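## Task

Pick up the cardboard box and the foam block from the floor and set both on the coffee table. Then open the gripper and back the robot away. The robot must not topple or finish leaning, or the attempt fails, and the items only count if they stay on the table without the robot supporting them.

## Robot and tools

ROBOT. The robot is a Hello Robot Stretch 3 with a single arm. It has a two-wheeled base (0.33 m long, 0.34 m wide), a lift that slides up and down a mast, and a telescoping arm that reaches out to the robot's right side. The arm cannot move the gripper forward or back, so the base has to be driven for that. Turns on the spot pivot about a point midway between the drive wheels, 0.05 m behind the front edge. With the arm pulled in and the wrist folded, a turn sweeps a circle of radius 0.28 m. An unfolded, level gripper reaches beyond that circle. The base cannot move sideways. Loose objects may occasionally get nudged by something outside the robot's control.

FRAMES. The base frame sits on the floor between the drive wheels, with x forward, y to the left and z up. hand_pose is reported in this frame, at the point where the closed fingertips meet. With all wrist joints at zero, that frame's x points up, its y points back along the arm toward the mast, and its z points to the robot's rear. The odometry frame is the base frame as it was at the start of the scene.

execute_actions. The argument actions is a list holding one action or none. An empty list just reports the state and images. An action may contain base, joints, or both, and may also contain contact_limits. Everything in one action starts together and may finish at different times.
- base: give exactly one of two keys. translate_m is a straight drive, in metres, as an offset from where the base last reported itself, with forward positive, from -1 to 1. rotate_rad is a turn in place, in radians, as an offset, with left (counter-clockwise seen from above) positive, from -3.2 to 3.2.
- joints: a dictionary of absolute targets keyed by joint name. lift_m is the arm height on the mast, 0 to 1.1 m. arm_m is the extension, 0 to 0.52 m. wrist_yaw_rad runs -1.345 to 4.42; 0 points along the arm, positive swings toward the front, and 3.0 folds the gripper over the base. wrist_pitch_rad runs -1.57 to 0.451; 0 is level, and negative tips the fingertips down. wrist_roll_rad runs -2.911 to 2.911; at 0 the fingers sit side by side, horizontal. gripper_m runs -0.089 to 0.179; larger means wider, and the real gap between fingertips is about 0.007 m less when nearly shut and 0.025 m less when fully open (no gap below 0.007). head_pan_rad runs -3.953 to 1.73; 0 looks forward, positive looks left, and -1.57 looks along the arm. head_tilt_rad runs -1.53 to 0.419; negative looks down. A joint counts as done within about ±0.004 m or ±0.02 rad (±0.05 rad for pitch).
- contact_limits: only arm_m, as a motor effort percentage from 1 to 100. The arm stops with contact_stop once its effort reaches that value (negative when retracting). Smaller is gentler, but very small stops at once. Values over the maximum are reduced to it.
- cameras: a list chosen from head_camera, nav_camera, wrist_camera or all; omitted, null or all gives every image, an empty list gives none.
A joint or base left out of an action may still be pushing toward its earlier target. Unknown keys or out-of-range numbers cause the whole call to be rejected with no motion. A single action runs at most 15 s. If a result reports a stop, the later calls in that same reply are skipped.

wait takes seconds (0 to 10), commands nothing, and returns the same report. zoom_image takes camera and region [x0, y0, x1, y1] in pixels of that camera's latest full image, from the top-left corner, at most 504 by 504. finished_scene takes scene, the number of the scene being closed; it cannot be undone, and its result says whether the goal was met and gives the next task. Replying with no tool call ends everything.

RESULT LINES. base_status and joint_status tell how each motion ended: done, off_target (stopped short and possibly still pushing), contact_stop, time_out or torque_fault. After the last three the old target is dropped. on_its_own lists uncommanded joints; held at is the target being held, not the position. joint_positions gives current values. motor_effort gives percent effort per motor, positive toward larger values, with the peak of the last action in brackets; readings carry fixed and random errors. A rest effort outside its normal range suggests contact or a load. Positive wheel effort pushes forward. lidar_m lists 12 distances in metres from the base origin, one per 30 degree sector, starting straight ahead and going counter-clockwise (4th left, 7th behind, 10th right); - means nothing seen. It scans a plane 0.17 m high, so it sees table legs but not tops, and misses clear objects and thin legs; the mast and a low lift block some sectors. wrist_depth_mm and head_depth_mm are 7 by 7 grids of median depth in mm, read from the top left (head grid is of the sideways image). base_odometry is from wheel counts, so slip looks like motion. turned_by_wheels and turned_by_imu give the turn since the last result. base_tilt gives forward and right lean in degrees, with a fixed error of up to about 4 degrees. Camera intrinsics and base-to-camera transforms are provided and may be slightly off.

SPEED. The base runs fast (0.30 m/s, 1.9 rad/s) only when stowed: lift_m under 0.30, arm_m under 0.03, wrist_yaw_rad over 2.54. Otherwise it is limited to 0.10 m/s and 0.63 rad/s.

GRIPPING. To grasp, command gripper_m smaller than the object's width; smaller squeezes harder, though a stall guard eases off and heavy or slick items can slide. Neither the reading nor done proves a hold. To let go, open at least 0.02 past where the fingers met the object.

CAUTIONS. Fold or unfold the wrist only with lift_m between 0.32 and 0.95, wrist_pitch_rad at -0.4 and roll near 0; once folded the lift may go down to 0.25. With yaw below -0.4, keep pitch at -0.5 or lower. The arm and lift stop and go limp on firm contact; a limp lift may sag under load or keep pressing, and closing fingers on a surface raises it. Base, wrist and head never stop on contact. Wrist servos pushed hard for several seconds switch off for 10 s. Pushing on something rigid with the gripper above about 0.45 m, pushing twice, driving while hooked on something, or snagging furniture (especially backing up) can tip the robot. If it leans, reverse the last move in small steps, free the gripper, and lower the lift to about 0.2 if needed. Avoid drops, slams and hard pushes; shorter robot motion time is better.

Each tool is called after "Call:" as name(argument=value, ...), one argument or row to a line, values as JSON.

## Session

Call:
execute_actions(
  actions=[],
)

Scene clock: 0.00 s.
base_odometry: x=+0.000 y=+0.000 heading=+0.000 (m, m, rad; odometry frame)
turned_by_wheels: +0.000 (rad since the last result)
turned_by_imu: +0.000 (rad since the last result)
base_tilt: forward=-1.8 right=+1.0 (deg)
lidar_m: 2.02 1.57 2.04 2.05 2.11 1.82 1.42 1.53 2.20 1.69 1.88 2.12
head_depth_mm: 1904 1960 1997 2005 2046 2048 2010 / 1913 1959 1975 2027 2035 2070 1987 / 1941 1967 1999 2001 2023 2064 2003 / 1930 1960 1960 1993 2038 2038 1959 / 1932 1944 1973 1999 2006 2030 1948 / 1924 1920 1950 1989 2004 2017 1938 / 1909 1940 1966 1955 1979 2013 1901
base_status: not commanded
joint_positions: lift_m=+0.425 arm_m=-0.001 wrist_yaw_rad=+3.082 wrist_pitch_rad=-0.500 wrist_roll_rad=-0.009 gripper_m=+0.037 head_pan_rad=+0.002 head_tilt_rad=-0.010
joint_status: not commanded
motor_effort: left_wheel=+1 right_wheel=+0 lift_m=+21 arm_m=+0 wrist_yaw_rad=+1 wrist_pitch_rad=+4 wrist_roll_rad=+0 gripper_m=-1 head_pan_rad=+0 head_tilt_rad=+1 (%)
hand_pose: x=-0.0085 y=+0.0694 z=+0.4195 quat_wxyz=(+0.195, +0.687, +0.155, +0.683) (m; base frame)
wrist_depth_mm: - - - - - - - / - - - - - - - / - - - - - - - / 916 884 874 849 854 833 817 / 747 738 726 700 714 693 674 / 632 621 616 613 574 593 584 / 551 542 - - 522 516 517
pictures: head_camera (sideways: a quarter turn clockwise sets it upright), nav_camera (sideways: a quarter turn counterclockwise sets it upright), wrist_camera
Images, in order (width x height): head_camera 896x504, nav_camera 672x504, wrist_camera 644x364.

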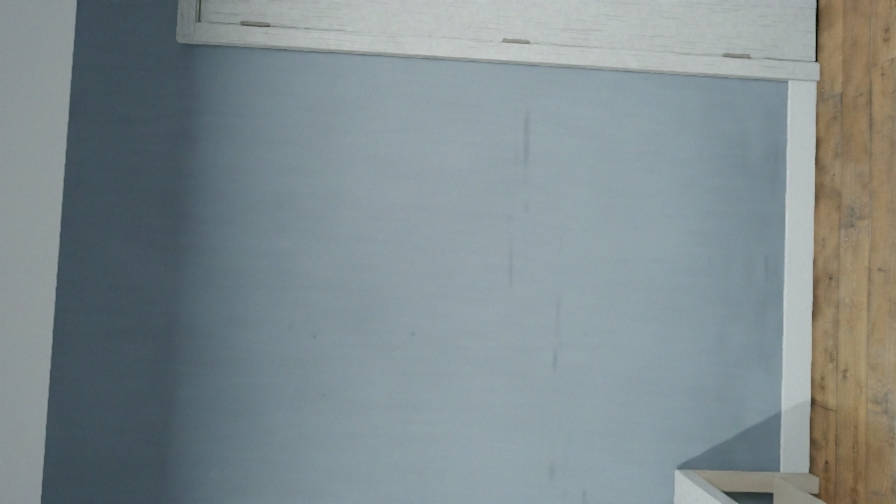

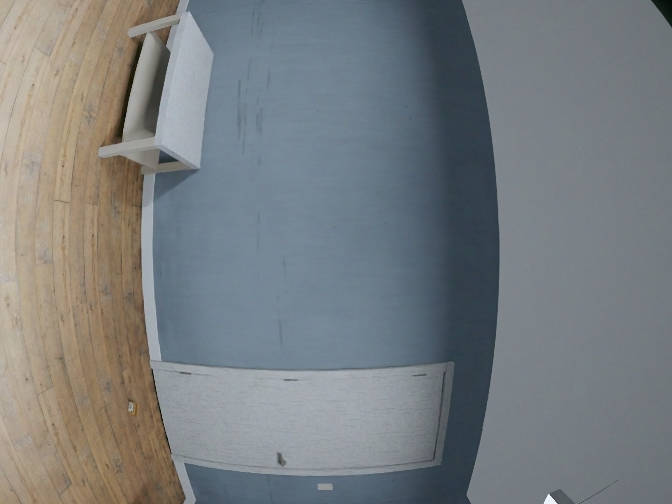

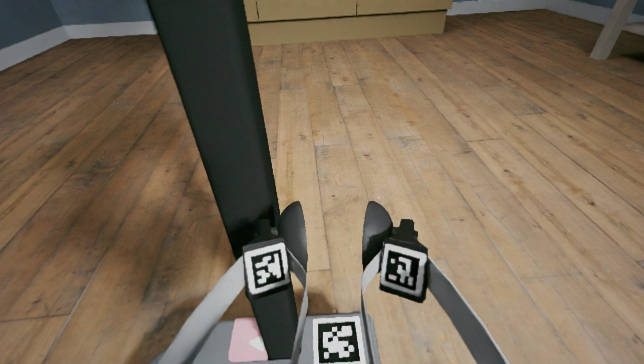

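Table is front-left. Look around.

Call:
execute_actions(
  actions=[
    {"joints":{"head_pan_rad":-1.4,"head_tilt_rad":-0.7}},
  ],
  cameras=["nav_camera","head_camera"],
)

Call:
execute_actions(
  actions=[
    {"joints":{"head_pan_rad":-3.0,"head_tilt_rad":-0.7}},
  ],
  cameras=["nav_camera","head_camera"],
)

Scene clock: 4.00 s.
base_odometry: x=+0.000 y=+0.000 heading=+0.000 (m, m, rad; odometry frame)
turned_by_wheels: +0.000 (rad since the last result)
turned_by_imu: +0.001 (rad since the last result)
base_tilt: forward=-1.9 right=+1.0 (deg)
lidar_m: 2.02 1.57 2.04 2.06 2.11 1.82 1.43 1.53 2.20 1.69 1.88 2.11
head_depth_mm: 1725 1647 2179 1973 1571 1330 1156 / 1742 1621 2262 1919 1590 1340 1140 / 1770 1601 2255 1962 1579 1332 1146 / 1806 1593 2296 1948 1581 1319 1143 / 1846 1586 2296 1914 1567 1310 1138 / 1877 1653 2347 1910 1551 1313 1135 / 1897 1641 2290 1902 1543 1306 1117
base_status: not commanded
joint_positions: lift_m=+0.425 arm_m=-0.001 wrist_yaw_rad=+3.082 wrist_pitch_rad=-0.500 wrist_roll_rad=-0.009 gripper_m=+0.037 head_pan_rad=-1.393 head_tilt_rad=-0.691
joint_status: all done
motor_effort: left_wheel=+1(1) right_wheel=+0(0) lift_m=+21(22) arm_m=+0(0) wrist_yaw_rad=+0(1) wrist_pitch_rad=+4(4) wrist_roll_rad=+0(0) gripper_m=-1(1) head_pan_rad=-3(43) head_tilt_rad=-2(25) (%)
hand_pose: x=-0.0085 y=+0.0694 z=+0.4195 quat_wxyz=(+0.195, +0.687, +0.155, +0.683) (m; base frame)
wrist_depth_mm: - - - - - - - / - - - - - - - / - - - - - - - / 912 877 891 860 845 824 814 / 748 742 728 713 707 693 677 / 633 619 619 616 582 593 584 / 547 543 - - 521 525 513
pictures: head_camera (sideways: a quarter turn clockwise sets it upright), nav_camera (sideways: a quarter turn counterclockwise sets it upright)
camera_calibration (this result's frames):
head_camera: T_world_to_cam=[[-0.173418, 0.652846, -0.737373, 0.980511], [0.973933, 0.224847, -0.029981, 0.0431182], [0.146223, -0.723351, -0.674821, 0.836893], [0, 0, 0, 1]] pos_world=[0.00567124, -0.0444506, 1.28905]
nav_camera: T_world_to_cam=[[0.108613, -0.608941, 0.785744, -0.981957], [-0.977062, -0.211041, -0.0284951, 0.0943058], [0.183176, -0.764626, -0.617895, 0.764891], [0, 0, 0, 1]] pos_world=[0.0586862, 0.00680368, 1.24688]
Images, in order (width x height): head_camera 896x504, nav_camera 672x504.

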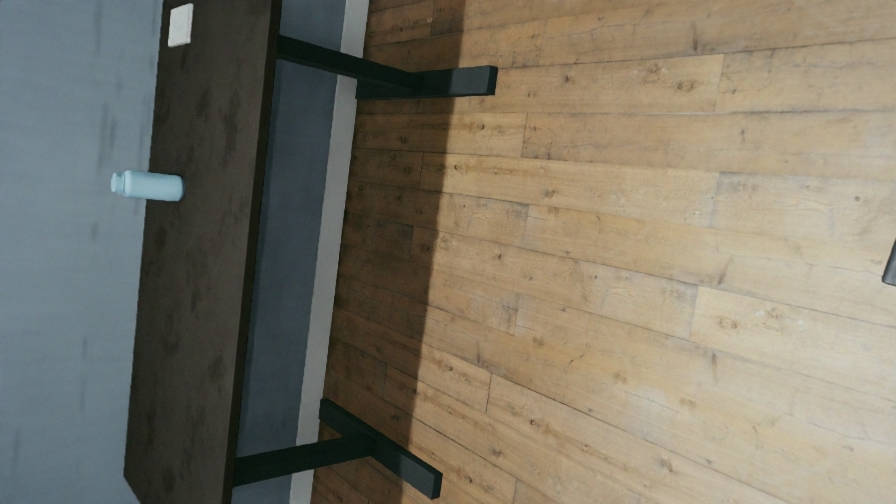

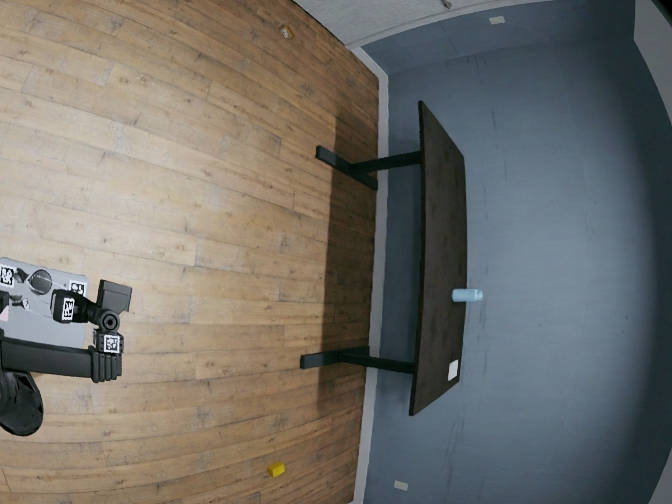

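Scene clock: 5.33 s.
base_odometry: x=+0.000 y=+0.000 heading=+0.000 (m, m, rad; odometry frame)
turned_by_wheels: +0.000 (rad since the last result)
turned_by_imu: +0.000 (rad since the last result)
base_tilt: forward=-1.8 right=+0.9 (deg)
lidar_m: 2.02 1.57 2.04 2.06 2.11 1.82 1.42 1.53 2.21 1.68 1.88 2.12
head_depth_mm: 1423 1602 1831 1955 1606 1340 1150 / 1392 1565 1828 1956 1574 1328 1166 / 1416 1553 1842 1875 1570 1321 1197 / 1429 1574 1904 1886 1563 1321 1161 / 1463 1595 1922 1865 1549 1308 1133 / 1483 1586 1856 1889 1553 1308 1135 / 1467 1730 2035 1904 1551 1302 1124
base_status: not commanded
joint_positions: lift_m=+0.425 arm_m=-0.001 wrist_yaw_rad=+3.082 wrist_pitch_rad=-0.500 wrist_roll_rad=-0.009 gripper_m=+0.037 head_pan_rad=-2.993 head_tilt_rad=-0.691
joint_status: all done
motor_effort: left_wheel=+0(1) right_wheel=+0(0) lift_m=+21(21) arm_m=+0(0) wrist_yaw_rad=+0(1) wrist_pitch_rad=+4(4) wrist_roll_rad=+0(0) gripper_m=+0(1) head_pan_rad=-3(43) head_tilt_rad=-3(4) (%)
hand_pose: x=-0.0085 y=+0.0694 z=+0.4195 quat_wxyz=(+0.195, +0.687, +0.155, +0.683) (m; base frame)
wrist_depth_mm: - - - - - - - / - - - - - - - / - - - - - - - / 914 884 886 845 846 830 814 / 756 734 714 719 719 695 682 / 638 623 625 607 579 585 585 / 555 545 - - 529 513 516
pictures: head_camera (sideways: a quarter turn clockwise sets it upright), nav_camera (sideways: a quarter turn counterclockwise sets it upright)
camera_calibration (this result's frames):
head_camera: T_world_to_cam=[[0.657932, 0.154322, -0.737095, 0.975079], [0.196319, -0.980082, -0.0299609, 0.0478355], [-0.727038, -0.124993, -0.675124, 0.842615], [0, 0, 0, 1]] pos_world=[-0.0383139, 0.00172763, 1.28903]
nav_camera: T_world_to_cam=[[-0.612173, -0.0908294, 0.78549, -0.977228], [-0.182403, 0.982811, -0.0285094, 0.0894769], [-0.769398, -0.160728, -0.618218, 0.771122], [0, 0, 0, 1]] pos_world=[0.0113873, -0.0527591, 1.24687]
Images, in order (width x height): head_camera 896x504, nav_camera 672x504.

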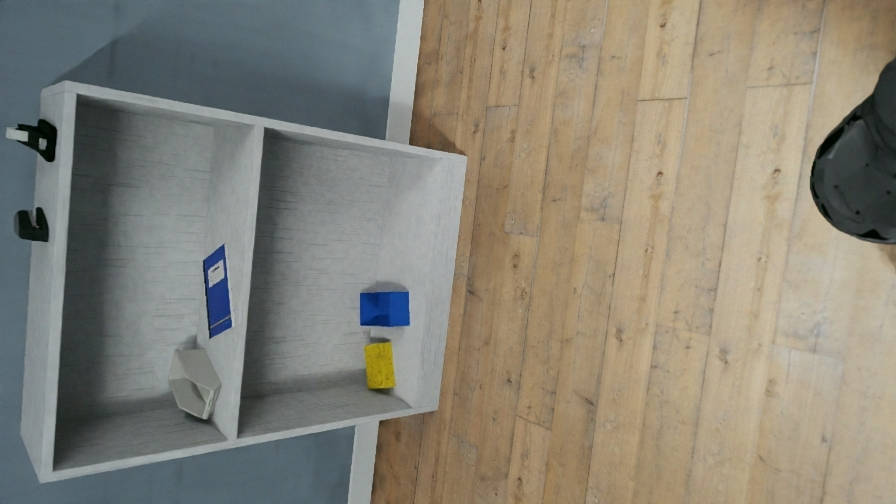

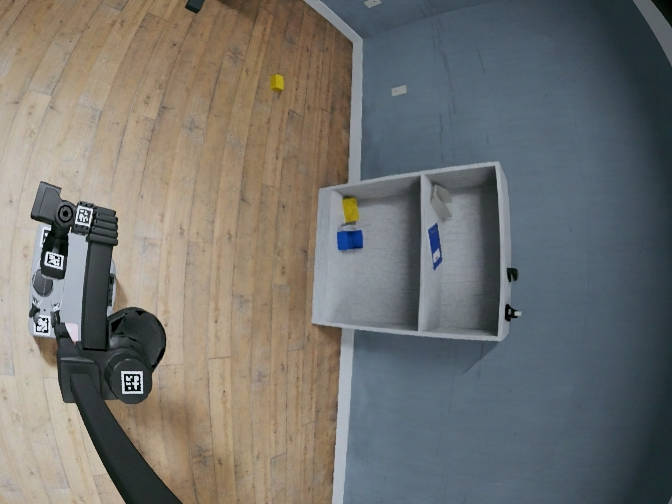

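Call:
execute_actions(
  actions=[
    {"base":{"rotate_rad":0.606},"joints":{"lift_m":0.27,"head_pan_rad":-1.9,"head_tilt_rad":-1.0}},
  ],
  cameras=[],
)

Call:
execute_actions(
  actions=[
    {"base":{"translate_m":-1.0}},
  ],
  cameras=[],
)

Call:
execute_actions(
  actions=[
    {"base":{"translate_m":-0.3}},
  ],
  cameras=[],
)

Call:
execute_actions(
  actions=[
    {"joints":{"lift_m":0.4,"wrist_pitch_rad":-0.4,"head_pan_rad":-1.6}},
  ],
  cameras=["head_camera"],
)

Call:
execute_actions(
  actions=[
    {"joints":{"wrist_yaw_rad":0,"gripper_m":0.15}},
  ],
  cameras=[],
)

Call:
execute_actions(
  actions=[
    {"joints":{"wrist_pitch_rad":-1.5,"arm_m":0.1}},
  ],
)

Scene clock: 20.10 s.
base_odometry: x=+0.000 y=+0.000 heading=+0.606 (m, m, rad; odometry frame)
turned_by_wheels: +0.606 (rad since the last result)
turned_by_imu: +0.604 (rad since the last result)
base_tilt: forward=-1.8 right=+1.0 (deg)
lidar_m: 1.57 2.12 2.06 2.15 1.77 1.42 1.55 2.15 1.68 1.88 2.08 2.02
head_depth_mm: 1858 2010 1716 1500 1330 1201 1125 / 1947 2032 1735 1515 1329 1196 - / 1991 2010 1734 1501 1320 1234 - / 2052 2011 1708 1491 1324 1234 - / 2117 2002 1711 1486 1329 1225 1075 / 2037 1936 1701 1487 1325 1191 1075 / 2186 1967 1698 1469 1316 1183 1073
base_status: done
joint_positions: lift_m=+0.270 arm_m=-0.001 wrist_yaw_rad=+3.082 wrist_pitch_rad=-0.500 wrist_roll_rad=-0.009 gripper_m=+0.037 head_pan_rad=-1.907 head_tilt_rad=-0.988
joint_status: all done
motor_effort: left_wheel=-1(6) right_wheel=+2(10) lift_m=+14(17) arm_m=+0(1) wrist_yaw_rad=+1(1) wrist_pitch_rad=+4(4) wrist_roll_rad=+0(0) gripper_m=+0(1) head_pan_rad=+4(43) head_tilt_rad=-5(18) (%)
hand_pose: x=-0.0085 y=+0.0694 z=+0.2652 quat_wxyz=(+0.195, +0.687, +0.155, +0.683) (m; base frame)
wrist_depth_mm: - - - - - - - / - - - - - - 963 / 848 814 - 784 771 747 731 / 649 646 632 621 618 595 587 / 535 529 552 527 510 496 495 / 465 - - - - 426 422 / - - - - 376 374 370
pictures: none
No camera images: the call's "cameras" was empty. Leave "cameras" out to get every camera's image.

Scene clock: 25.03 s.
base_odometry: x=-0.822 y=-0.569 heading=+0.606 (m, m, rad; odometry frame)
turned_by_wheels: +0.000 (rad since the last result)
turned_by_imu: -0.002 (rad since the last result)
base_tilt: forward=-1.8 right=+0.9 (deg)
lidar_m: 2.55 2.66 2.57 0.87 0.66 0.59 0.93 1.30 1.58 1.24 2.08 2.84
head_depth_mm: 1393 1640 1727 1513 1346 1201 1120 / 1434 1717 1712 1504 1324 1200 - / 1484 1779 1713 1494 1334 1227 - / 1519 1831 1710 1490 1331 1227 - / 1091 1760 1669 1490 1319 1221 1071 / 1030 1906 1691 1482 1327 1180 1076 / 1026 1929 1691 1486 1316 1181 1075
base_status: done
joint_positions: lift_m=+0.270 arm_m=-0.001 wrist_yaw_rad=+3.082 wrist_pitch_rad=-0.500 wrist_roll_rad=-0.009 gripper_m=+0.037 head_pan_rad=-1.907 head_tilt_rad=-0.988
joint_status: not commanded
motor_effort: left_wheel=-1(11) right_wheel=+2(5) lift_m=+14(14) arm_m=+0(0) wrist_yaw_rad=+0(1) wrist_pitch_rad=+4(4) wrist_roll_rad=+0(0) gripper_m=+0(0) head_pan_rad=+3(4) head_tilt_rad=-5(4) (%)
hand_pose: x=-0.0085 y=+0.0694 z=+0.2652 quat_wxyz=(+0.195, +0.687, +0.155, +0.683) (m; base frame)
wrist_depth_mm: 645 755 - - - - - / 639 781 - - - - 963 / 564 645 - 788 771 749 738 / 515 608 635 619 605 599 587 / 508 532 545 535 513 497 494 / 455 - - - - 426 423 / - - - - 378 375 367
pictures: none
No camera images: the call's "cameras" was empty. Leave "cameras" out to get every camera's image.

Scene clock: 27.77 s.
base_odometry: x=-1.069 y=-0.740 heading=+0.606 (m, m, rad; odometry frame)
turned_by_wheels: +0.000 (rad since the last result)
turned_by_imu: +0.000 (rad since the last result)
base_tilt: forward=-1.7 right=+1.0 (deg)
lidar_m: 2.84 2.82 2.24 0.56 0.52 0.33 0.66 0.93 1.42 1.23 2.07 3.07
head_depth_mm: 1243 1498 1702 1490 1338 1196 1120 / 1277 1536 1718 1511 1339 1202 - / 1329 1590 1722 1488 1324 1224 - / 1368 1642 1713 1491 1298 1229 - / 1402 1713 1713 1484 1321 1220 1072 / 1456 1775 1691 1490 1324 1185 1080 / 1127 1651 1633 1485 1308 1183 1071
base_status: done
joint_positions: lift_m=+0.270 arm_m=-0.001 wrist_yaw_rad=+3.082 wrist_pitch_rad=-0.500 wrist_roll_rad=-0.009 gripper_m=+0.037 head_pan_rad=-1.907 head_tilt_rad=-0.988
joint_status: not commanded
motor_effort: left_wheel=-1(11) right_wheel=+1(6) lift_m=+14(14) arm_m=+0(0) wrist_yaw_rad=+1(1) wrist_pitch_rad=+4(4) wrist_roll_rad=+0(0) gripper_m=-1(0) head_pan_rad=+3(4) head_tilt_rad=-4(4) (%)
hand_pose: x=-0.0085 y=+0.0694 z=+0.2652 quat_wxyz=(+0.195, +0.687, +0.155, +0.683) (m; base frame)
wrist_depth_mm: 456 539 842 876 - - - / 483 566 - 803 - - 956 / 388 553 - 704 770 745 733 / 321 462 477 619 608 594 585 / 491 402 475 533 516 499 493 / 467 - - - - 428 422 / - - - - 377 371 369
pictures: none
No camera images: the call's "cameras" was empty. Leave "cameras" out to get every camera's image.

Scene clock: 29.77 s.
base_odometry: x=-1.069 y=-0.740 heading=+0.606 (m, m, rad; odometry frame)
turned_by_wheels: +0.000 (rad since the last result)
turned_by_imu: +0.000 (rad since the last result)
base_tilt: forward=-1.7 right=+1.0 (deg)
lidar_m: 2.85 2.82 2.22 0.56 0.52 0.33 0.66 0.93 1.42 1.23 2.07 3.07
head_depth_mm: 1274 1493 1676 1510 1335 1194 1101 / 1364 1595 1720 1500 1336 1196 1094 / 1461 1720 1709 1504 1303 - - / 1529 1835 1732 1502 1320 - - / 1063 1527 1673 1489 1321 1184 1082 / 1032 1889 1697 1488 1334 1191 1075 / 1027 1960 1688 1481 1313 1173 1070
base_status: not commanded
joint_positions: lift_m=+0.400 arm_m=-0.001 wrist_yaw_rad=+3.082 wrist_pitch_rad=-0.422 wrist_roll_rad=-0.009 gripper_m=+0.037 head_pan_rad=-1.607 head_tilt_rad=-0.988
joint_status: all done
motor_effort: left_wheel=-1(1) right_wheel=+2(2) lift_m=+28(30) arm_m=+1(0) wrist_yaw_rad=+0(1) wrist_pitch_rad=+6(5) wrist_roll_rad=+0(0) gripper_m=+1(1) head_pan_rad=+3(24) head_tilt_rad=-4(4) (%)
hand_pose: x=-0.0079 y=+0.0798 z=+0.4112 quat_wxyz=(+0.169, +0.692, +0.128, +0.690) (m; base frame)
wrist_depth_mm: 455 533 818 868 - - - / 475 568 - 924 - - - / 491 611 - 982 - - - / 299 632 708 840 911 895 874 / 377 578 610 737 737 713 713 / 547 487 531 631 594 598 602 / 548 470 - 554 532 524 521
pictures: head_camera (sideways: a quarter turn clockwise sets it upright)
camera_calibration (this result's frames):
head_camera: T_world_to_cam=[[-0.0237609, 0.861117, -0.507852, 0.680545], [0.999714, 0.0191117, -0.0143679, 0.0226256], [-0.00266648, -0.508048, -0.861324, 1.08031], [0, 0, 0, 1]] pos_world=[-0.00356815, -0.037612, 1.27644]
Images, in order (width x height): head_camera 896x504.

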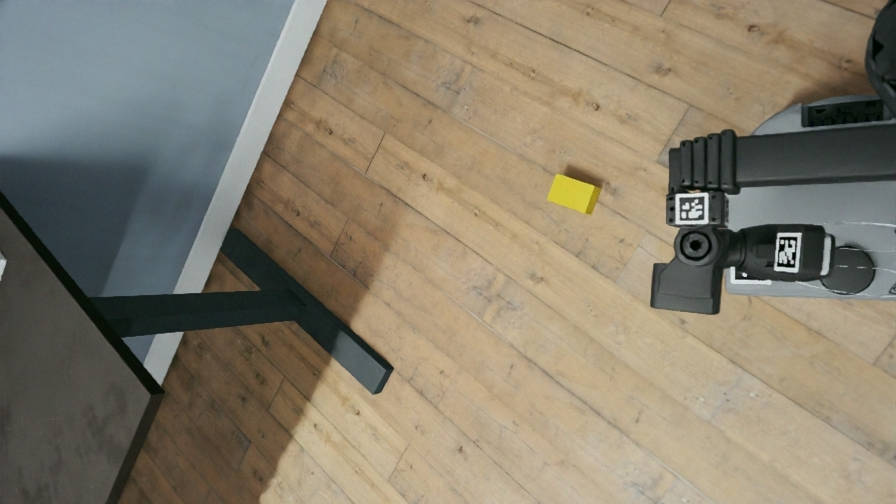

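Scene clock: 32.33 s.
base_odometry: x=-1.069 y=-0.740 heading=+0.606 (m, m, rad; odometry frame)
turned_by_wheels: +0.000 (rad since the last result)
turned_by_imu: +0.000 (rad since the last result)
base_tilt: forward=-1.8 right=+1.1 (deg)
lidar_m: 2.85 2.81 2.23 0.56 0.52 0.33 0.67 0.93 1.42 1.24 2.07 3.08
head_depth_mm: 1285 1491 1689 1501 1345 1199 1099 / 1363 1598 1710 1503 1331 1200 1100 / 1443 1707 1728 1499 1312 - - / 1534 1814 1699 1491 1351 - - / 1067 1524 1650 1476 1325 1195 1080 / 1030 1896 1708 1481 1323 1180 1074 / 1025 1990 1681 1482 1315 1182 1075
base_status: not commanded
joint_positions: lift_m=+0.400 arm_m=-0.001 wrist_yaw_rad=+0.002 wrist_pitch_rad=-0.422 wrist_roll_rad=-0.009 gripper_m=+0.150 head_pan_rad=-1.607 head_tilt_rad=-0.988
joint_status: all done
motor_effort: left_wheel=-1(1) right_wheel=+2(2) lift_m=+28(28) arm_m=+0(0) wrist_yaw_rad=-2(2) wrist_pitch_rad=+6(6) wrist_roll_rad=+0(0) gripper_m=+0(93) head_pan_rad=+4(3) head_tilt_rad=-5(4) (%)
hand_pose: x=-0.0210 y=-0.3674 z=+0.4112 quat_wxyz=(+0.695, +0.150, -0.688, -0.147) (m; base frame)
wrist_depth_mm: - - - - - 947 844 / - - - - - - 876 / - - - - - - 939 / 987 952 924 923 917 892 868 / 760 794 749 743 731 744 713 / 643 - 625 623 616 594 604 / 569 545 534 533 527 523 521
pictures: none
No camera images: the call's "cameras" was empty. Leave "cameras" out to get every camera's image.

Scene clock: 34.33 s.
base_odometry: x=-1.069 y=-0.740 heading=+0.606 (m, m, rad; odometry frame)
turned_by_wheels: +0.000 (rad since the last result)
turned_by_imu: +0.000 (rad since the last result)
base_tilt: forward=-1.8 right=+1.1 (deg)
lidar_m: 2.85 2.81 2.23 0.56 0.51 0.33 0.66 0.93 1.42 1.23 2.07 3.07
head_depth_mm: 1282 1498 1680 1502 1337 1194 1112 / 1354 1593 1726 1501 1338 1194 1100 / 1447 1715 1712 1497 1374 - - / 1518 1845 1714 1493 1335 1196 - / 1069 1536 1665 1491 1324 1190 1077 / 1029 1876 1687 1485 1318 1186 1078 / 1029 1983 1699 1481 1320 1188 1078
base_status: not commanded
joint_positions: lift_m=+0.400 arm_m=+0.100 wrist_yaw_rad=+0.001 wrist_pitch_rad=-1.493 wrist_roll_rad=-0.009 gripper_m=+0.150 head_pan_rad=-1.607 head_tilt_rad=-0.988
joint_status: all done
motor_effort: left_wheel=-1(1) right_wheel=+2(2) lift_m=+28(28) arm_m=+4(3) wrist_yaw_rad=-1(2) wrist_pitch_rad=-2(6) wrist_roll_rad=+0(1) gripper_m=+0(1) head_pan_rad=+3(4) head_tilt_rad=-5(4) (%)
hand_pose: x=-0.0216 y=-0.2405 z=+0.2809 quat_wxyz=(+0.522, +0.483, -0.516, -0.478) (m; base frame)
wrist_depth_mm: 436 428 423 421 414 408 405 / 443 437 431 426 421 416 414 / 450 446 438 430 426 420 418 / 459 453 445 443 433 428 422 / 463 458 449 445 444 434 431 / 468 - 459 - - - 430 / 483 476 465 - - - 439
pictures: head_camera (sideways: a quarter turn clockwise sets it upright), nav_camera (sideways: a quarter turn counterclockwise sets it upright), wrist_camera
camera_calibration (this result's frames):
head_camera: T_world_to_cam=[[-0.0238158, 0.861115, -0.507852, 0.680546], [0.999713, 0.0191753, -0.0143679, 0.0226257], [-0.00263414, -0.508048, -0.861324, 1.08031], [0, 0, 0, 1]] pos_world=[-0.00356576, -0.0376126, 1.27644]
nav_camera: T_world_to_cam=[[-0.0307694, -0.820985, 0.57012, -0.700124], [-0.999234, 0.0114769, -0.0374017, 0.106024], [0.0241631, -0.570834, -0.82071, 1.02962], [0, 0, 0, 1]] pos_world=[0.0595212, 0.0117362, 1.24814]
wrist_camera: T_world_to_cam=[[-0.999564, -0.00561726, -0.0290001, -0.00917411], [-0.00834497, 0.99546, 0.0948127, 0.247337], [0.0283358, 0.0950133, -0.995073, 0.470268], [0, 0, 0, 1]] pos_world=[-0.0204315, -0.290947, 0.444235]
Images, in order (width x height): head_camera 896x504, nav_camera 672x504, wrist_camera 644x364.

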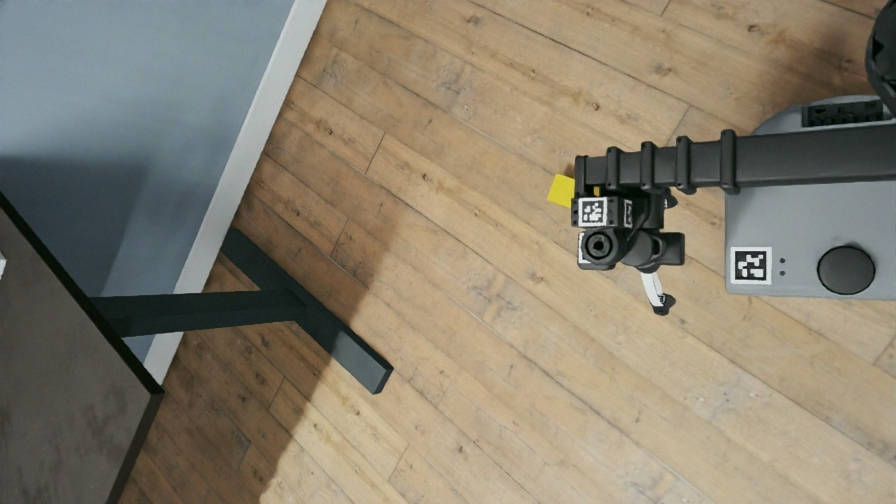

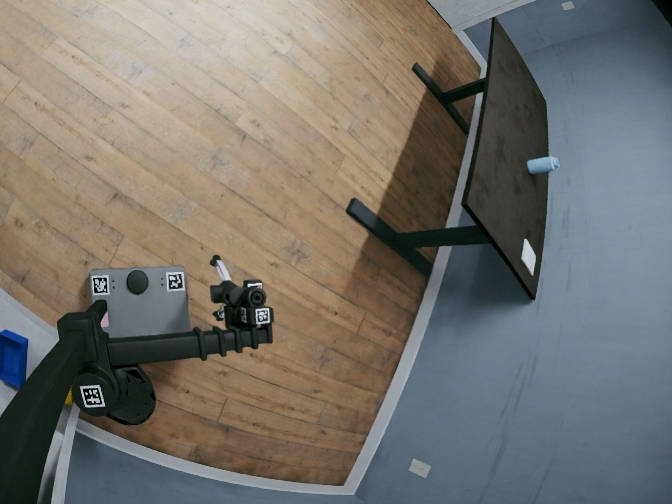

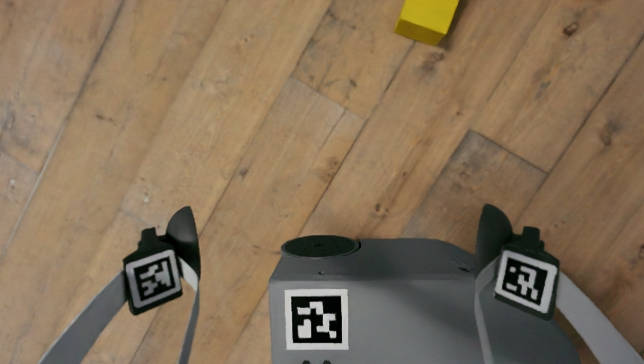

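Call:
execute_actions(
  actions=[
    {"base":{"rotate_rad":-0.245},"joints":{"arm_m":0.3,"lift_m":0.3}},
  ],
  cameras=["wrist_camera","head_camera"],
)

Scene clock: 41.93 s.
base_odometry: x=-1.069 y=-0.740 heading=+0.361 (m, m, rad; odometry frame)
turned_by_wheels: -0.245 (rad since the last result)
turned_by_imu: -0.243 (rad since the last result)
base_tilt: forward=-1.8 right=+1.1 (deg)
lidar_m: 2.86 3.08 2.75 0.87 0.50 0.33 0.63 0.76 1.39 1.42 1.23 2.22
head_depth_mm: 1251 1472 1668 1497 1337 1210 1095 / 1291 1532 1717 1505 1330 1198 1110 / 1342 1597 1705 1529 1329 1202 - / 1387 1674 1713 1523 1284 1213 - / 1439 1744 1698 1495 1312 1195 1075 / 1495 1790 1649 1487 1310 1182 1077 / 1059 1400 1671 1481 1320 1187 1071
base_status: done
joint_positions: lift_m=+0.300 arm_m=+0.300 wrist_yaw_rad=+0.000 wrist_pitch_rad=-1.495 wrist_roll_rad=-0.009 gripper_m=+0.150 head_pan_rad=-1.607 head_tilt_rad=-0.988
joint_status: all done
motor_effort: left_wheel=+2(6) right_wheel=-3(8) lift_m=+14(26) arm_m=+4(4) wrist_yaw_rad=+0(1) wrist_pitch_rad=-1(2) wrist_roll_rad=+0(0) gripper_m=+0(1) head_pan_rad=+4(3) head_tilt_rad=-5(5) (%)
hand_pose: x=-0.0216 y=-0.4401 z=+0.1818 quat_wxyz=(+0.521, +0.483, -0.516, -0.479) (m; base frame)
wrist_depth_mm: 337 334 329 328 321 317 313 / 344 338 334 329 328 321 319 / 347 346 340 292 332 326 324 / 355 351 346 342 336 333 328 / 361 358 352 345 338 336 333 / 366 - 357 353 349 345 340 / 372 370 363 359 353 350 346
pictures: head_camera (sideways: a quarter turn clockwise sets it upright), wrist_camera
camera_calibration (this result's frames):
head_camera: T_world_to_cam=[[-0.0238655, 0.861114, -0.507852, 0.680546], [0.999712, 0.0192331, -0.0143679, 0.0226257], [-0.00260477, -0.508049, -0.861324, 1.08031], [0, 0, 0, 1]] pos_world=[-0.00356359, -0.0376131, 1.27644]
wrist_camera: T_world_to_cam=[[-0.999567, -0.00485491, -0.0290072, -0.0128297], [-0.00762929, 0.995322, 0.0963138, 0.455125], [0.028404, 0.0964935, -0.994928, 0.391246], [0, 0, 0, 1]] pos_world=[-0.0204648, -0.490811, 0.345054]
Images, in order (width x height): head_camera 896x504, wrist_camera 644x364.

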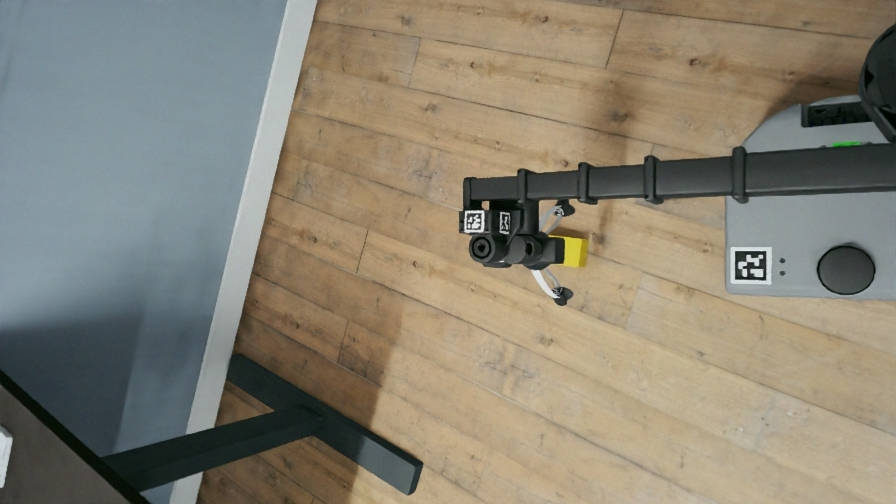

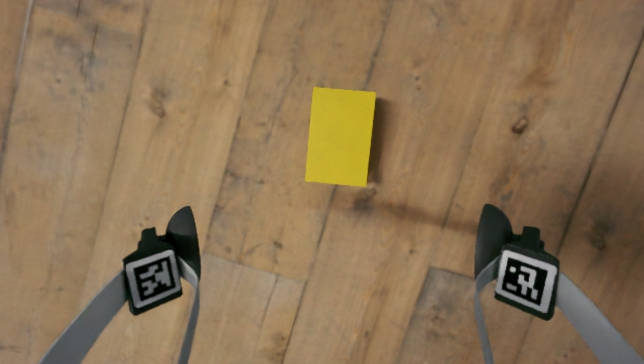

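Call:
execute_actions(
  actions=[
    {"joints":{"arm_m":0.358,"lift_m":0.152}},
  ],
  cameras=["wrist_camera"],
)

Call:
execute_actions(
  actions=[
    {"joints":{"gripper_m":0.03}},
  ],
  cameras=["wrist_camera"],
)

Call:
execute_actions(
  actions=[
    {"joints":{"lift_m":0.4,"arm_m":0.0,"wrist_pitch_rad":-0.4}},
  ],
  cameras=["wrist_camera"],
)

Scene clock: 48.97 s.
base_odometry: x=-1.069 y=-0.740 heading=+0.361 (m, m, rad; odometry frame)
turned_by_wheels: +0.000 (rad since the last result)
turned_by_imu: +0.001 (rad since the last result)
base_tilt: forward=-1.9 right=+1.1 (deg)
lidar_m: 2.84 3.07 2.76 0.87 0.50 0.33 0.64 0.76 1.39 1.42 1.23 2.21
head_depth_mm: 1256 1481 1673 1500 1341 1200 1088 / 1296 1535 1708 1495 1336 1202 1098 / 1345 1601 1702 1499 1329 1205 - / 1398 1678 1695 1512 1300 1210 - / 1437 1756 1700 1473 1326 1190 1080 / 1491 1792 1646 1491 1329 1182 1075 / 1054 1389 1655 1484 1309 1183 1074
base_status: not commanded
joint_positions: lift_m=+0.152 arm_m=+0.358 wrist_yaw_rad=+0.000 wrist_pitch_rad=-1.495 wrist_roll_rad=-0.009 gripper_m=+0.150 head_pan_rad=-1.607 head_tilt_rad=-0.988
joint_status: all done
motor_effort: left_wheel=+2(3) right_wheel=-3(3) lift_m=+14(14) arm_m=+4(3) wrist_yaw_rad=+0(0) wrist_pitch_rad=-1(1) wrist_roll_rad=+0(0) gripper_m=+0(0) head_pan_rad=+4(3) head_tilt_rad=-5(4) (%)
hand_pose: x=-0.0216 y=-0.4980 z=+0.0338 quat_wxyz=(+0.521, +0.483, -0.516, -0.479) (m; base frame)
wrist_depth_mm: 192 190 187 185 183 180 178 / 195 192 190 188 186 183 182 / 198 196 193 192 190 186 184 / 202 200 197 150 149 190 187 / 205 202 200 152 193 192 190 / 209 - 204 155 196 197 193 / 213 210 207 204 202 199 197
pictures: wrist_camera
camera_calibration (this result's frames):
wrist_camera: T_world_to_cam=[[-0.999567, -0.00483912, -0.0290098, -0.0173958], [-0.0076287, 0.995271, 0.0968354, 0.526934], [0.028404, 0.0970148, -0.994878, 0.249839], [0, 0, 0, 1]] pos_world=[-0.0204649, -0.548765, 0.197029]
Images, in order (width x height): wrist_camera 644x364.

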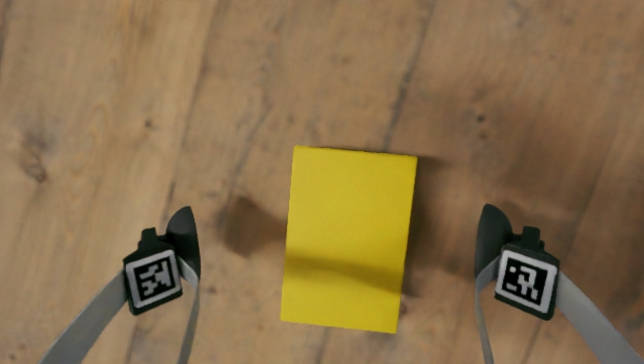

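Scene clock: 50.67 s.
base_odometry: x=-1.069 y=-0.740 heading=+0.361 (m, m, rad; odometry frame)
turned_by_wheels: +0.000 (rad since the last result)
turned_by_imu: +0.000 (rad since the last result)
base_tilt: forward=-1.9 right=+1.0 (deg)
lidar_m: 2.85 3.09 2.75 0.87 0.50 0.33 0.64 0.76 1.39 1.42 1.24 2.21
head_depth_mm: 1246 1468 1671 1499 1337 1199 1089 / 1291 1528 1719 1514 1327 1214 1103 / 1335 1601 1711 1506 1336 1214 - / 1377 1655 1719 1515 1290 1210 - / 1448 1744 1708 1493 1312 1178 1078 / 1491 1800 1647 1495 1315 1187 1084 / 1056 1406 1673 1477 1317 1181 1080
base_status: not commanded
joint_positions: lift_m=+0.152 arm_m=+0.358 wrist_yaw_rad=+0.000 wrist_pitch_rad=-1.495 wrist_roll_rad=-0.009 gripper_m=+0.031 head_pan_rad=-1.607 head_tilt_rad=-0.988
joint_status: all done
motor_effort: left_wheel=+2(2) right_wheel=-3(3) lift_m=+14(14) arm_m=+4(4) wrist_yaw_rad=+1(0) wrist_pitch_rad=-1(1) wrist_roll_rad=+0(0) gripper_m=-16(100) head_pan_rad=+3(3) head_tilt_rad=-6(5) (%)
hand_pose: x=-0.0216 y=-0.4980 z=+0.0338 quat_wxyz=(+0.521, +0.483, -0.516, -0.479) (m; base frame)
wrist_depth_mm: 191 190 188 185 182 180 178 / 195 192 190 189 186 184 181 / 199 196 194 191 188 186 184 / 201 199 197 149 191 189 187 / 205 203 201 151 150 193 190 / 209 206 204 153 153 195 194 / 212 210 208 204 201 199 197
pictures: wrist_camera
camera_calibration (this result's frames):
wrist_camera: T_world_to_cam=[[-0.999567, -0.00483907, -0.0290097, -0.0173958], [-0.00762866, 0.995271, 0.0968353, 0.526934], [0.028404, 0.0970147, -0.994878, 0.249839], [0, 0, 0, 1]] pos_world=[-0.0204649, -0.548765, 0.197029]
Images, in order (width x height): wrist_camera 644x364.

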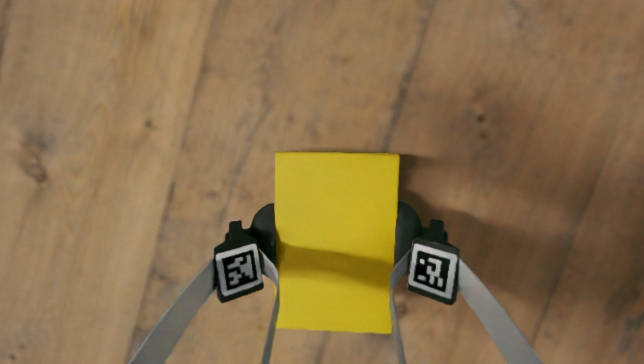

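Scene clock: 54.50 s.
base_odometry: x=-1.069 y=-0.740 heading=+0.361 (m, m, rad; odometry frame)
turned_by_wheels: +0.000 (rad since the last result)
turned_by_imu: +0.001 (rad since the last result)
base_tilt: forward=-1.8 right=+1.0 (deg)
lidar_m: 2.85 3.09 2.75 0.87 0.50 0.33 0.63 0.76 1.39 1.42 1.23 2.21
head_depth_mm: 1241 1480 1680 1503 1331 1206 1103 / 1299 1537 1722 1495 1332 1192 1103 / 1335 1599 1734 1495 1327 - - / 1392 1662 1708 1501 1259 - - / 1430 1758 1699 1491 1317 1185 1080 / 1496 1782 1652 1477 1319 1187 1075 / 1056 1388 1652 1479 1320 1187 1075
base_status: not commanded
joint_positions: lift_m=+0.400 arm_m=+0.000 wrist_yaw_rad=+0.000 wrist_pitch_rad=-0.426 wrist_roll_rad=-0.009 gripper_m=+0.031 head_pan_rad=-1.607 head_tilt_rad=-0.988
joint_status: all done
motor_effort: left_wheel=+2(3) right_wheel=-3(3) lift_m=+29(31) arm_m=-4(2) wrist_yaw_rad=+0(1) wrist_pitch_rad=+7(7) wrist_roll_rad=+0(0) gripper_m=-16(17) head_pan_rad=+3(4) head_tilt_rad=-4(4) (%)
hand_pose: x=-0.0215 y=-0.3686 z=+0.4104 quat_wxyz=(+0.694, +0.150, -0.688, -0.149) (m; base frame)
wrist_depth_mm: - - - - - 933 869 / - - - - - - 926 / - - - - - - - / 962 933 960 148 860 882 865 / 774 765 779 150 150 713 729 / 643 633 604 153 153 610 600 / 547 546 540 504 520 522 517
pictures: wrist_camera
camera_calibration (this result's frames):
wrist_camera: T_world_to_cam=[[-0.999549, -0.0285259, -0.00938871, -0.0224999], [-0.00832812, 0.563665, -0.825961, 0.581297], [0.0288534, -0.82551, -0.563649, 0.0948785], [0, 0, 0, 1]] pos_world=[-0.0203862, -0.249976, 0.533396]
Images, in order (width x height): wrist_camera 644x364.

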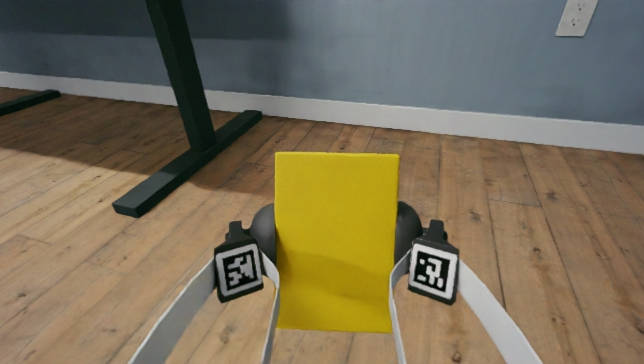

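Call:
execute_actions(
  actions=[
    {"base":{"rotate_rad":0.286},"joints":{"wrist_yaw_rad":2.7,"head_pan_rad":0,"head_tilt_rad":-0.7}},
  ],
  cameras=[],
)

Call:
execute_actions(
  actions=[
    {"joints":{"lift_m":0.285}},
  ],
  cameras=[],
)

Call:
execute_actions(
  actions=[
    {"base":{"translate_m":1.0}},
  ],
  cameras=[],
)

Call:
execute_actions(
  actions=[
    {"base":{"translate_m":1.0}},
  ],
)

Scene clock: 62.60 s.
base_odometry: x=-1.069 y=-0.740 heading=+0.647 (m, m, rad; odometry frame)
turned_by_wheels: +0.286 (rad since the last result)
turned_by_imu: +0.285 (rad since the last result)
base_tilt: forward=-1.7 right=+0.9 (deg)
lidar_m: 2.85 2.79 1.96 0.53 0.49 0.33 0.67 0.97 1.41 1.23 2.17 3.08
head_depth_mm: 2682 2972 2532 1950 1572 1321 1147 / 2875 3118 2509 1905 1566 1321 1144 / 3027 2990 2500 1887 1559 1324 1138 / 3190 3292 2459 1894 1552 1304 1131 / 3479 3251 2471 1880 1555 1306 1123 / 3749 3390 2429 1887 1544 1309 1122 / 3468 3211 2446 1871 1526 1296 1120
base_status: done
joint_positions: lift_m=+0.400 arm_m=+0.000 wrist_yaw_rad=+2.698 wrist_pitch_rad=-0.426 wrist_roll_rad=-0.009 gripper_m=+0.031 head_pan_rad=-0.007 head_tilt_rad=-0.705
joint_status: all done
motor_effort: left_wheel=-2(7) right_wheel=+2(7) lift_m=+29(29) arm_m=-3(4) wrist_yaw_rad=+3(3) wrist_pitch_rad=+7(7) wrist_roll_rad=+0(0) gripper_m=-16(15) head_pan_rad=+4(42) head_tilt_rad=+0(17) (%)
hand_pose: x=+0.0747 y=+0.0565 z=+0.4104 quat_wxyz=(+0.298, +0.704, -0.005, +0.645) (m; base frame)
wrist_depth_mm: 603 801 835 - - - - / 624 827 910 - - - - / 654 819 951 - - - - / - 750 852 148 838 864 872 / - 617 692 151 150 714 704 / - 578 598 153 153 603 600 / 448 - 542 509 513 521 518
pictures: none
No camera images: the call's "cameras" was empty. Leave "cameras" out to get every camera's image.

Scene clock: 64.47 s.
base_odometry: x=-1.069 y=-0.740 heading=+0.647 (m, m, rad; odometry frame)
turned_by_wheels: +0.000 (rad since the last result)
turned_by_imu: +0.000 (rad since the last result)
base_tilt: forward=-1.7 right=+0.9 (deg)
lidar_m: 2.85 2.78 1.96 0.53 0.49 0.33 0.67 0.97 1.42 1.24 2.16 3.07
head_depth_mm: 2698 2999 2482 1940 1573 1328 1146 / 2868 3150 2474 1916 1568 1322 1131 / 3073 2949 2489 1925 1577 1314 1137 / 3292 3246 2477 1903 1542 1307 1126 / 3518 3306 2461 1889 1537 1308 1131 / 3707 3430 2435 1884 1553 1296 1120 / 3573 3078 2437 1877 1529 1295 1117
base_status: not commanded
joint_positions: lift_m=+0.285 arm_m=+0.000 wrist_yaw_rad=+2.698 wrist_pitch_rad=-0.426 wrist_roll_rad=-0.009 gripper_m=+0.031 head_pan_rad=-0.007 head_tilt_rad=-0.705
joint_status: all done
motor_effort: left_wheel=-1(1) right_wheel=+2(3) lift_m=+14(25) arm_m=-3(3) wrist_yaw_rad=+2(1) wrist_pitch_rad=+7(7) wrist_roll_rad=+0(1) gripper_m=-17(16) head_pan_rad=+4(4) head_tilt_rad=+0(1) (%)
hand_pose: x=+0.0746 y=+0.0565 z=+0.2964 quat_wxyz=(+0.298, +0.704, -0.005, +0.645) (m; base frame)
wrist_depth_mm: 599 791 832 - - - - / 621 812 897 - - - - / 641 752 862 945 907 896 881 / - 565 702 148 676 699 681 / - 528 612 150 150 567 554 / - 513 - 153 153 472 469 / 359 - - 395 409 409 403
pictures: none
No camera images: the call's "cameras" was empty. Leave "cameras" out to get every camera's image.

Scene clock: 69.57 s.
base_odometry: x=-0.271 y=-0.138 heading=+0.647 (m, m, rad; odometry frame)
turned_by_wheels: +0.000 (rad since the last result)
turned_by_imu: +0.003 (rad since the last result)
base_tilt: forward=-1.7 right=+1.1 (deg)
lidar_m: 1.87 2.23 2.18 1.93 1.17 1.24 1.25 2.01 1.53 1.93 2.34 2.30
head_depth_mm: 1974 2193 2369 1958 1580 1327 1137 / 2121 2224 2305 1934 1572 1314 1136 / 2253 2308 2369 1918 1563 1321 1127 / 2401 2437 2396 1900 1555 1317 1132 / 2616 2852 2422 1881 1550 1306 1131 / 2824 3079 2432 1879 1532 1300 1120 / 2914 3063 2412 1874 1524 1291 1118
base_status: done
joint_positions: lift_m=+0.285 arm_m=+0.000 wrist_yaw_rad=+2.699 wrist_pitch_rad=-0.426 wrist_roll_rad=-0.009 gripper_m=+0.031 head_pan_rad=-0.007 head_tilt_rad=-0.704
joint_status: not commanded
motor_effort: left_wheel=-1(8) right_wheel=+3(12) lift_m=+14(14) arm_m=-3(3) wrist_yaw_rad=+1(1) wrist_pitch_rad=+7(7) wrist_roll_rad=+0(0) gripper_m=-16(17) head_pan_rad=+3(4) head_tilt_rad=+2(1) (%)
hand_pose: x=+0.0745 y=+0.0566 z=+0.2964 quat_wxyz=(+0.298, +0.704, -0.004, +0.645) (m; base frame)
wrist_depth_mm: - - - - - - - / - - - - - - - / - - - 968 940 900 862 / - 762 724 148 671 693 692 / - 607 614 150 150 561 553 / - 514 - 153 153 479 468 / 437 - - 399 406 412 406
pictures: none
No camera images: the call's "cameras" was empty. Leave "cameras" out to get every camera's image.

Scene clock: 74.57 s.
base_odometry: x=+0.528 y=+0.465 heading=+0.647 (m, m, rad; odometry frame)
turned_by_wheels: +0.000 (rad since the last result)
turned_by_imu: +0.003 (rad since the last result)
base_tilt: forward=-1.7 right=+1.0 (deg)
lidar_m: 1.35 1.66 1.63 1.72 2.32 1.99 2.17 2.27 2.12 1.93 1.51 0.93
head_depth_mm: 1251 1389 1503 1307 1528 1325 1140 / 1333 1494 1571 1294 1463 1310 1137 / 1416 1609 1623 1383 1513 1317 1136 / 1530 1744 1595 1664 1563 1301 1127 / 1652 1896 1601 1779 1559 1306 1118 / 1793 2079 2276 1807 1535 1304 1120 / 1970 2328 2399 1863 1531 1299 1122
base_status: done
joint_positions: lift_m=+0.285 arm_m=+0.000 wrist_yaw_rad=+2.699 wrist_pitch_rad=-0.426 wrist_roll_rad=-0.009 gripper_m=+0.031 head_pan_rad=-0.007 head_tilt_rad=-0.704
joint_status: not commanded
motor_effort: left_wheel=-2(8) right_wheel=+3(11) lift_m=+14(14) arm_m=-3(3) wrist_yaw_rad=+2(2) wrist_pitch_rad=+7(7) wrist_roll_rad=+0(0) gripper_m=-17(17) head_pan_rad=+3(3) head_tilt_rad=+1(1) (%)
hand_pose: x=+0.0745 y=+0.0566 z=+0.2964 quat_wxyz=(+0.298, +0.704, -0.004, +0.645) (m; base frame)
wrist_depth_mm: - - - - - - - / - - - - - - - / - - - 938 925 910 875 / - 745 739 148 672 693 683 / - 596 617 150 150 564 556 / - 514 - 153 153 475 470 / 434 - - 396 409 409 408
pictures: head_camera (sideways: a quarter turn clockwise sets it upright), nav_camera (sideways: a quarter turn counterclockwise sets it upright), wrist_camera
camera_calibration (this result's frames):
head_camera: T_world_to_cam=[[-0.682962, -0.0503183, -0.728719, 0.972341], [-0.0422569, 0.998675, -0.0293554, 0.048502], [0.729231, 0.0107447, -0.684183, 0.845515], [0, 0, 0, 1]] pos_world=[0.0495459, -0.00859601, 1.28847]
nav_camera: T_world_to_cam=[[0.628508, -0.00531065, 0.777785, -0.974753], [0.027365, -0.999207, -0.0289355, 0.0887515], [0.777321, 0.0394702, -0.627864, 0.774235], [0, 0, 0, 1]] pos_world=[0.00838196, 0.0529453, 1.24683]
wrist_camera: T_world_to_cam=[[0.915314, -0.402631, -0.00937447, -0.0369569], [-0.23395, -0.512612, -0.826133, 0.325984], [0.327821, 0.758365, -0.563397, 0.266897], [0, 0, 0, 1]] pos_world=[0.0225969, -0.0501815, 0.419329]
Images, in order (width x height): head_camera 896x504, nav_camera 672x504, wrist_camera 644x364.

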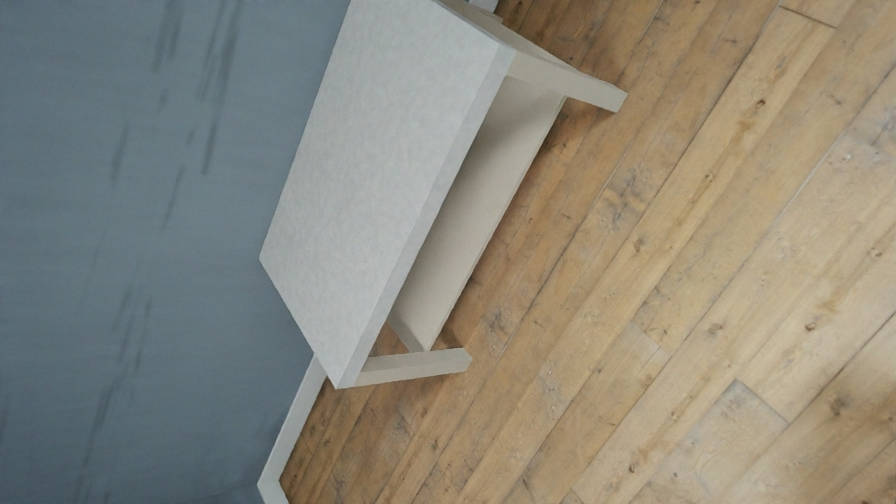

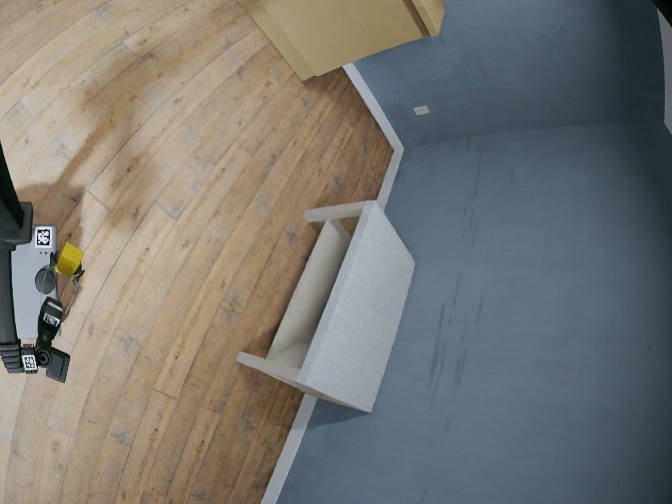

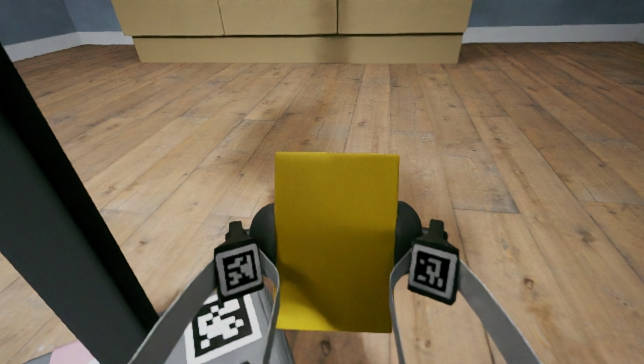

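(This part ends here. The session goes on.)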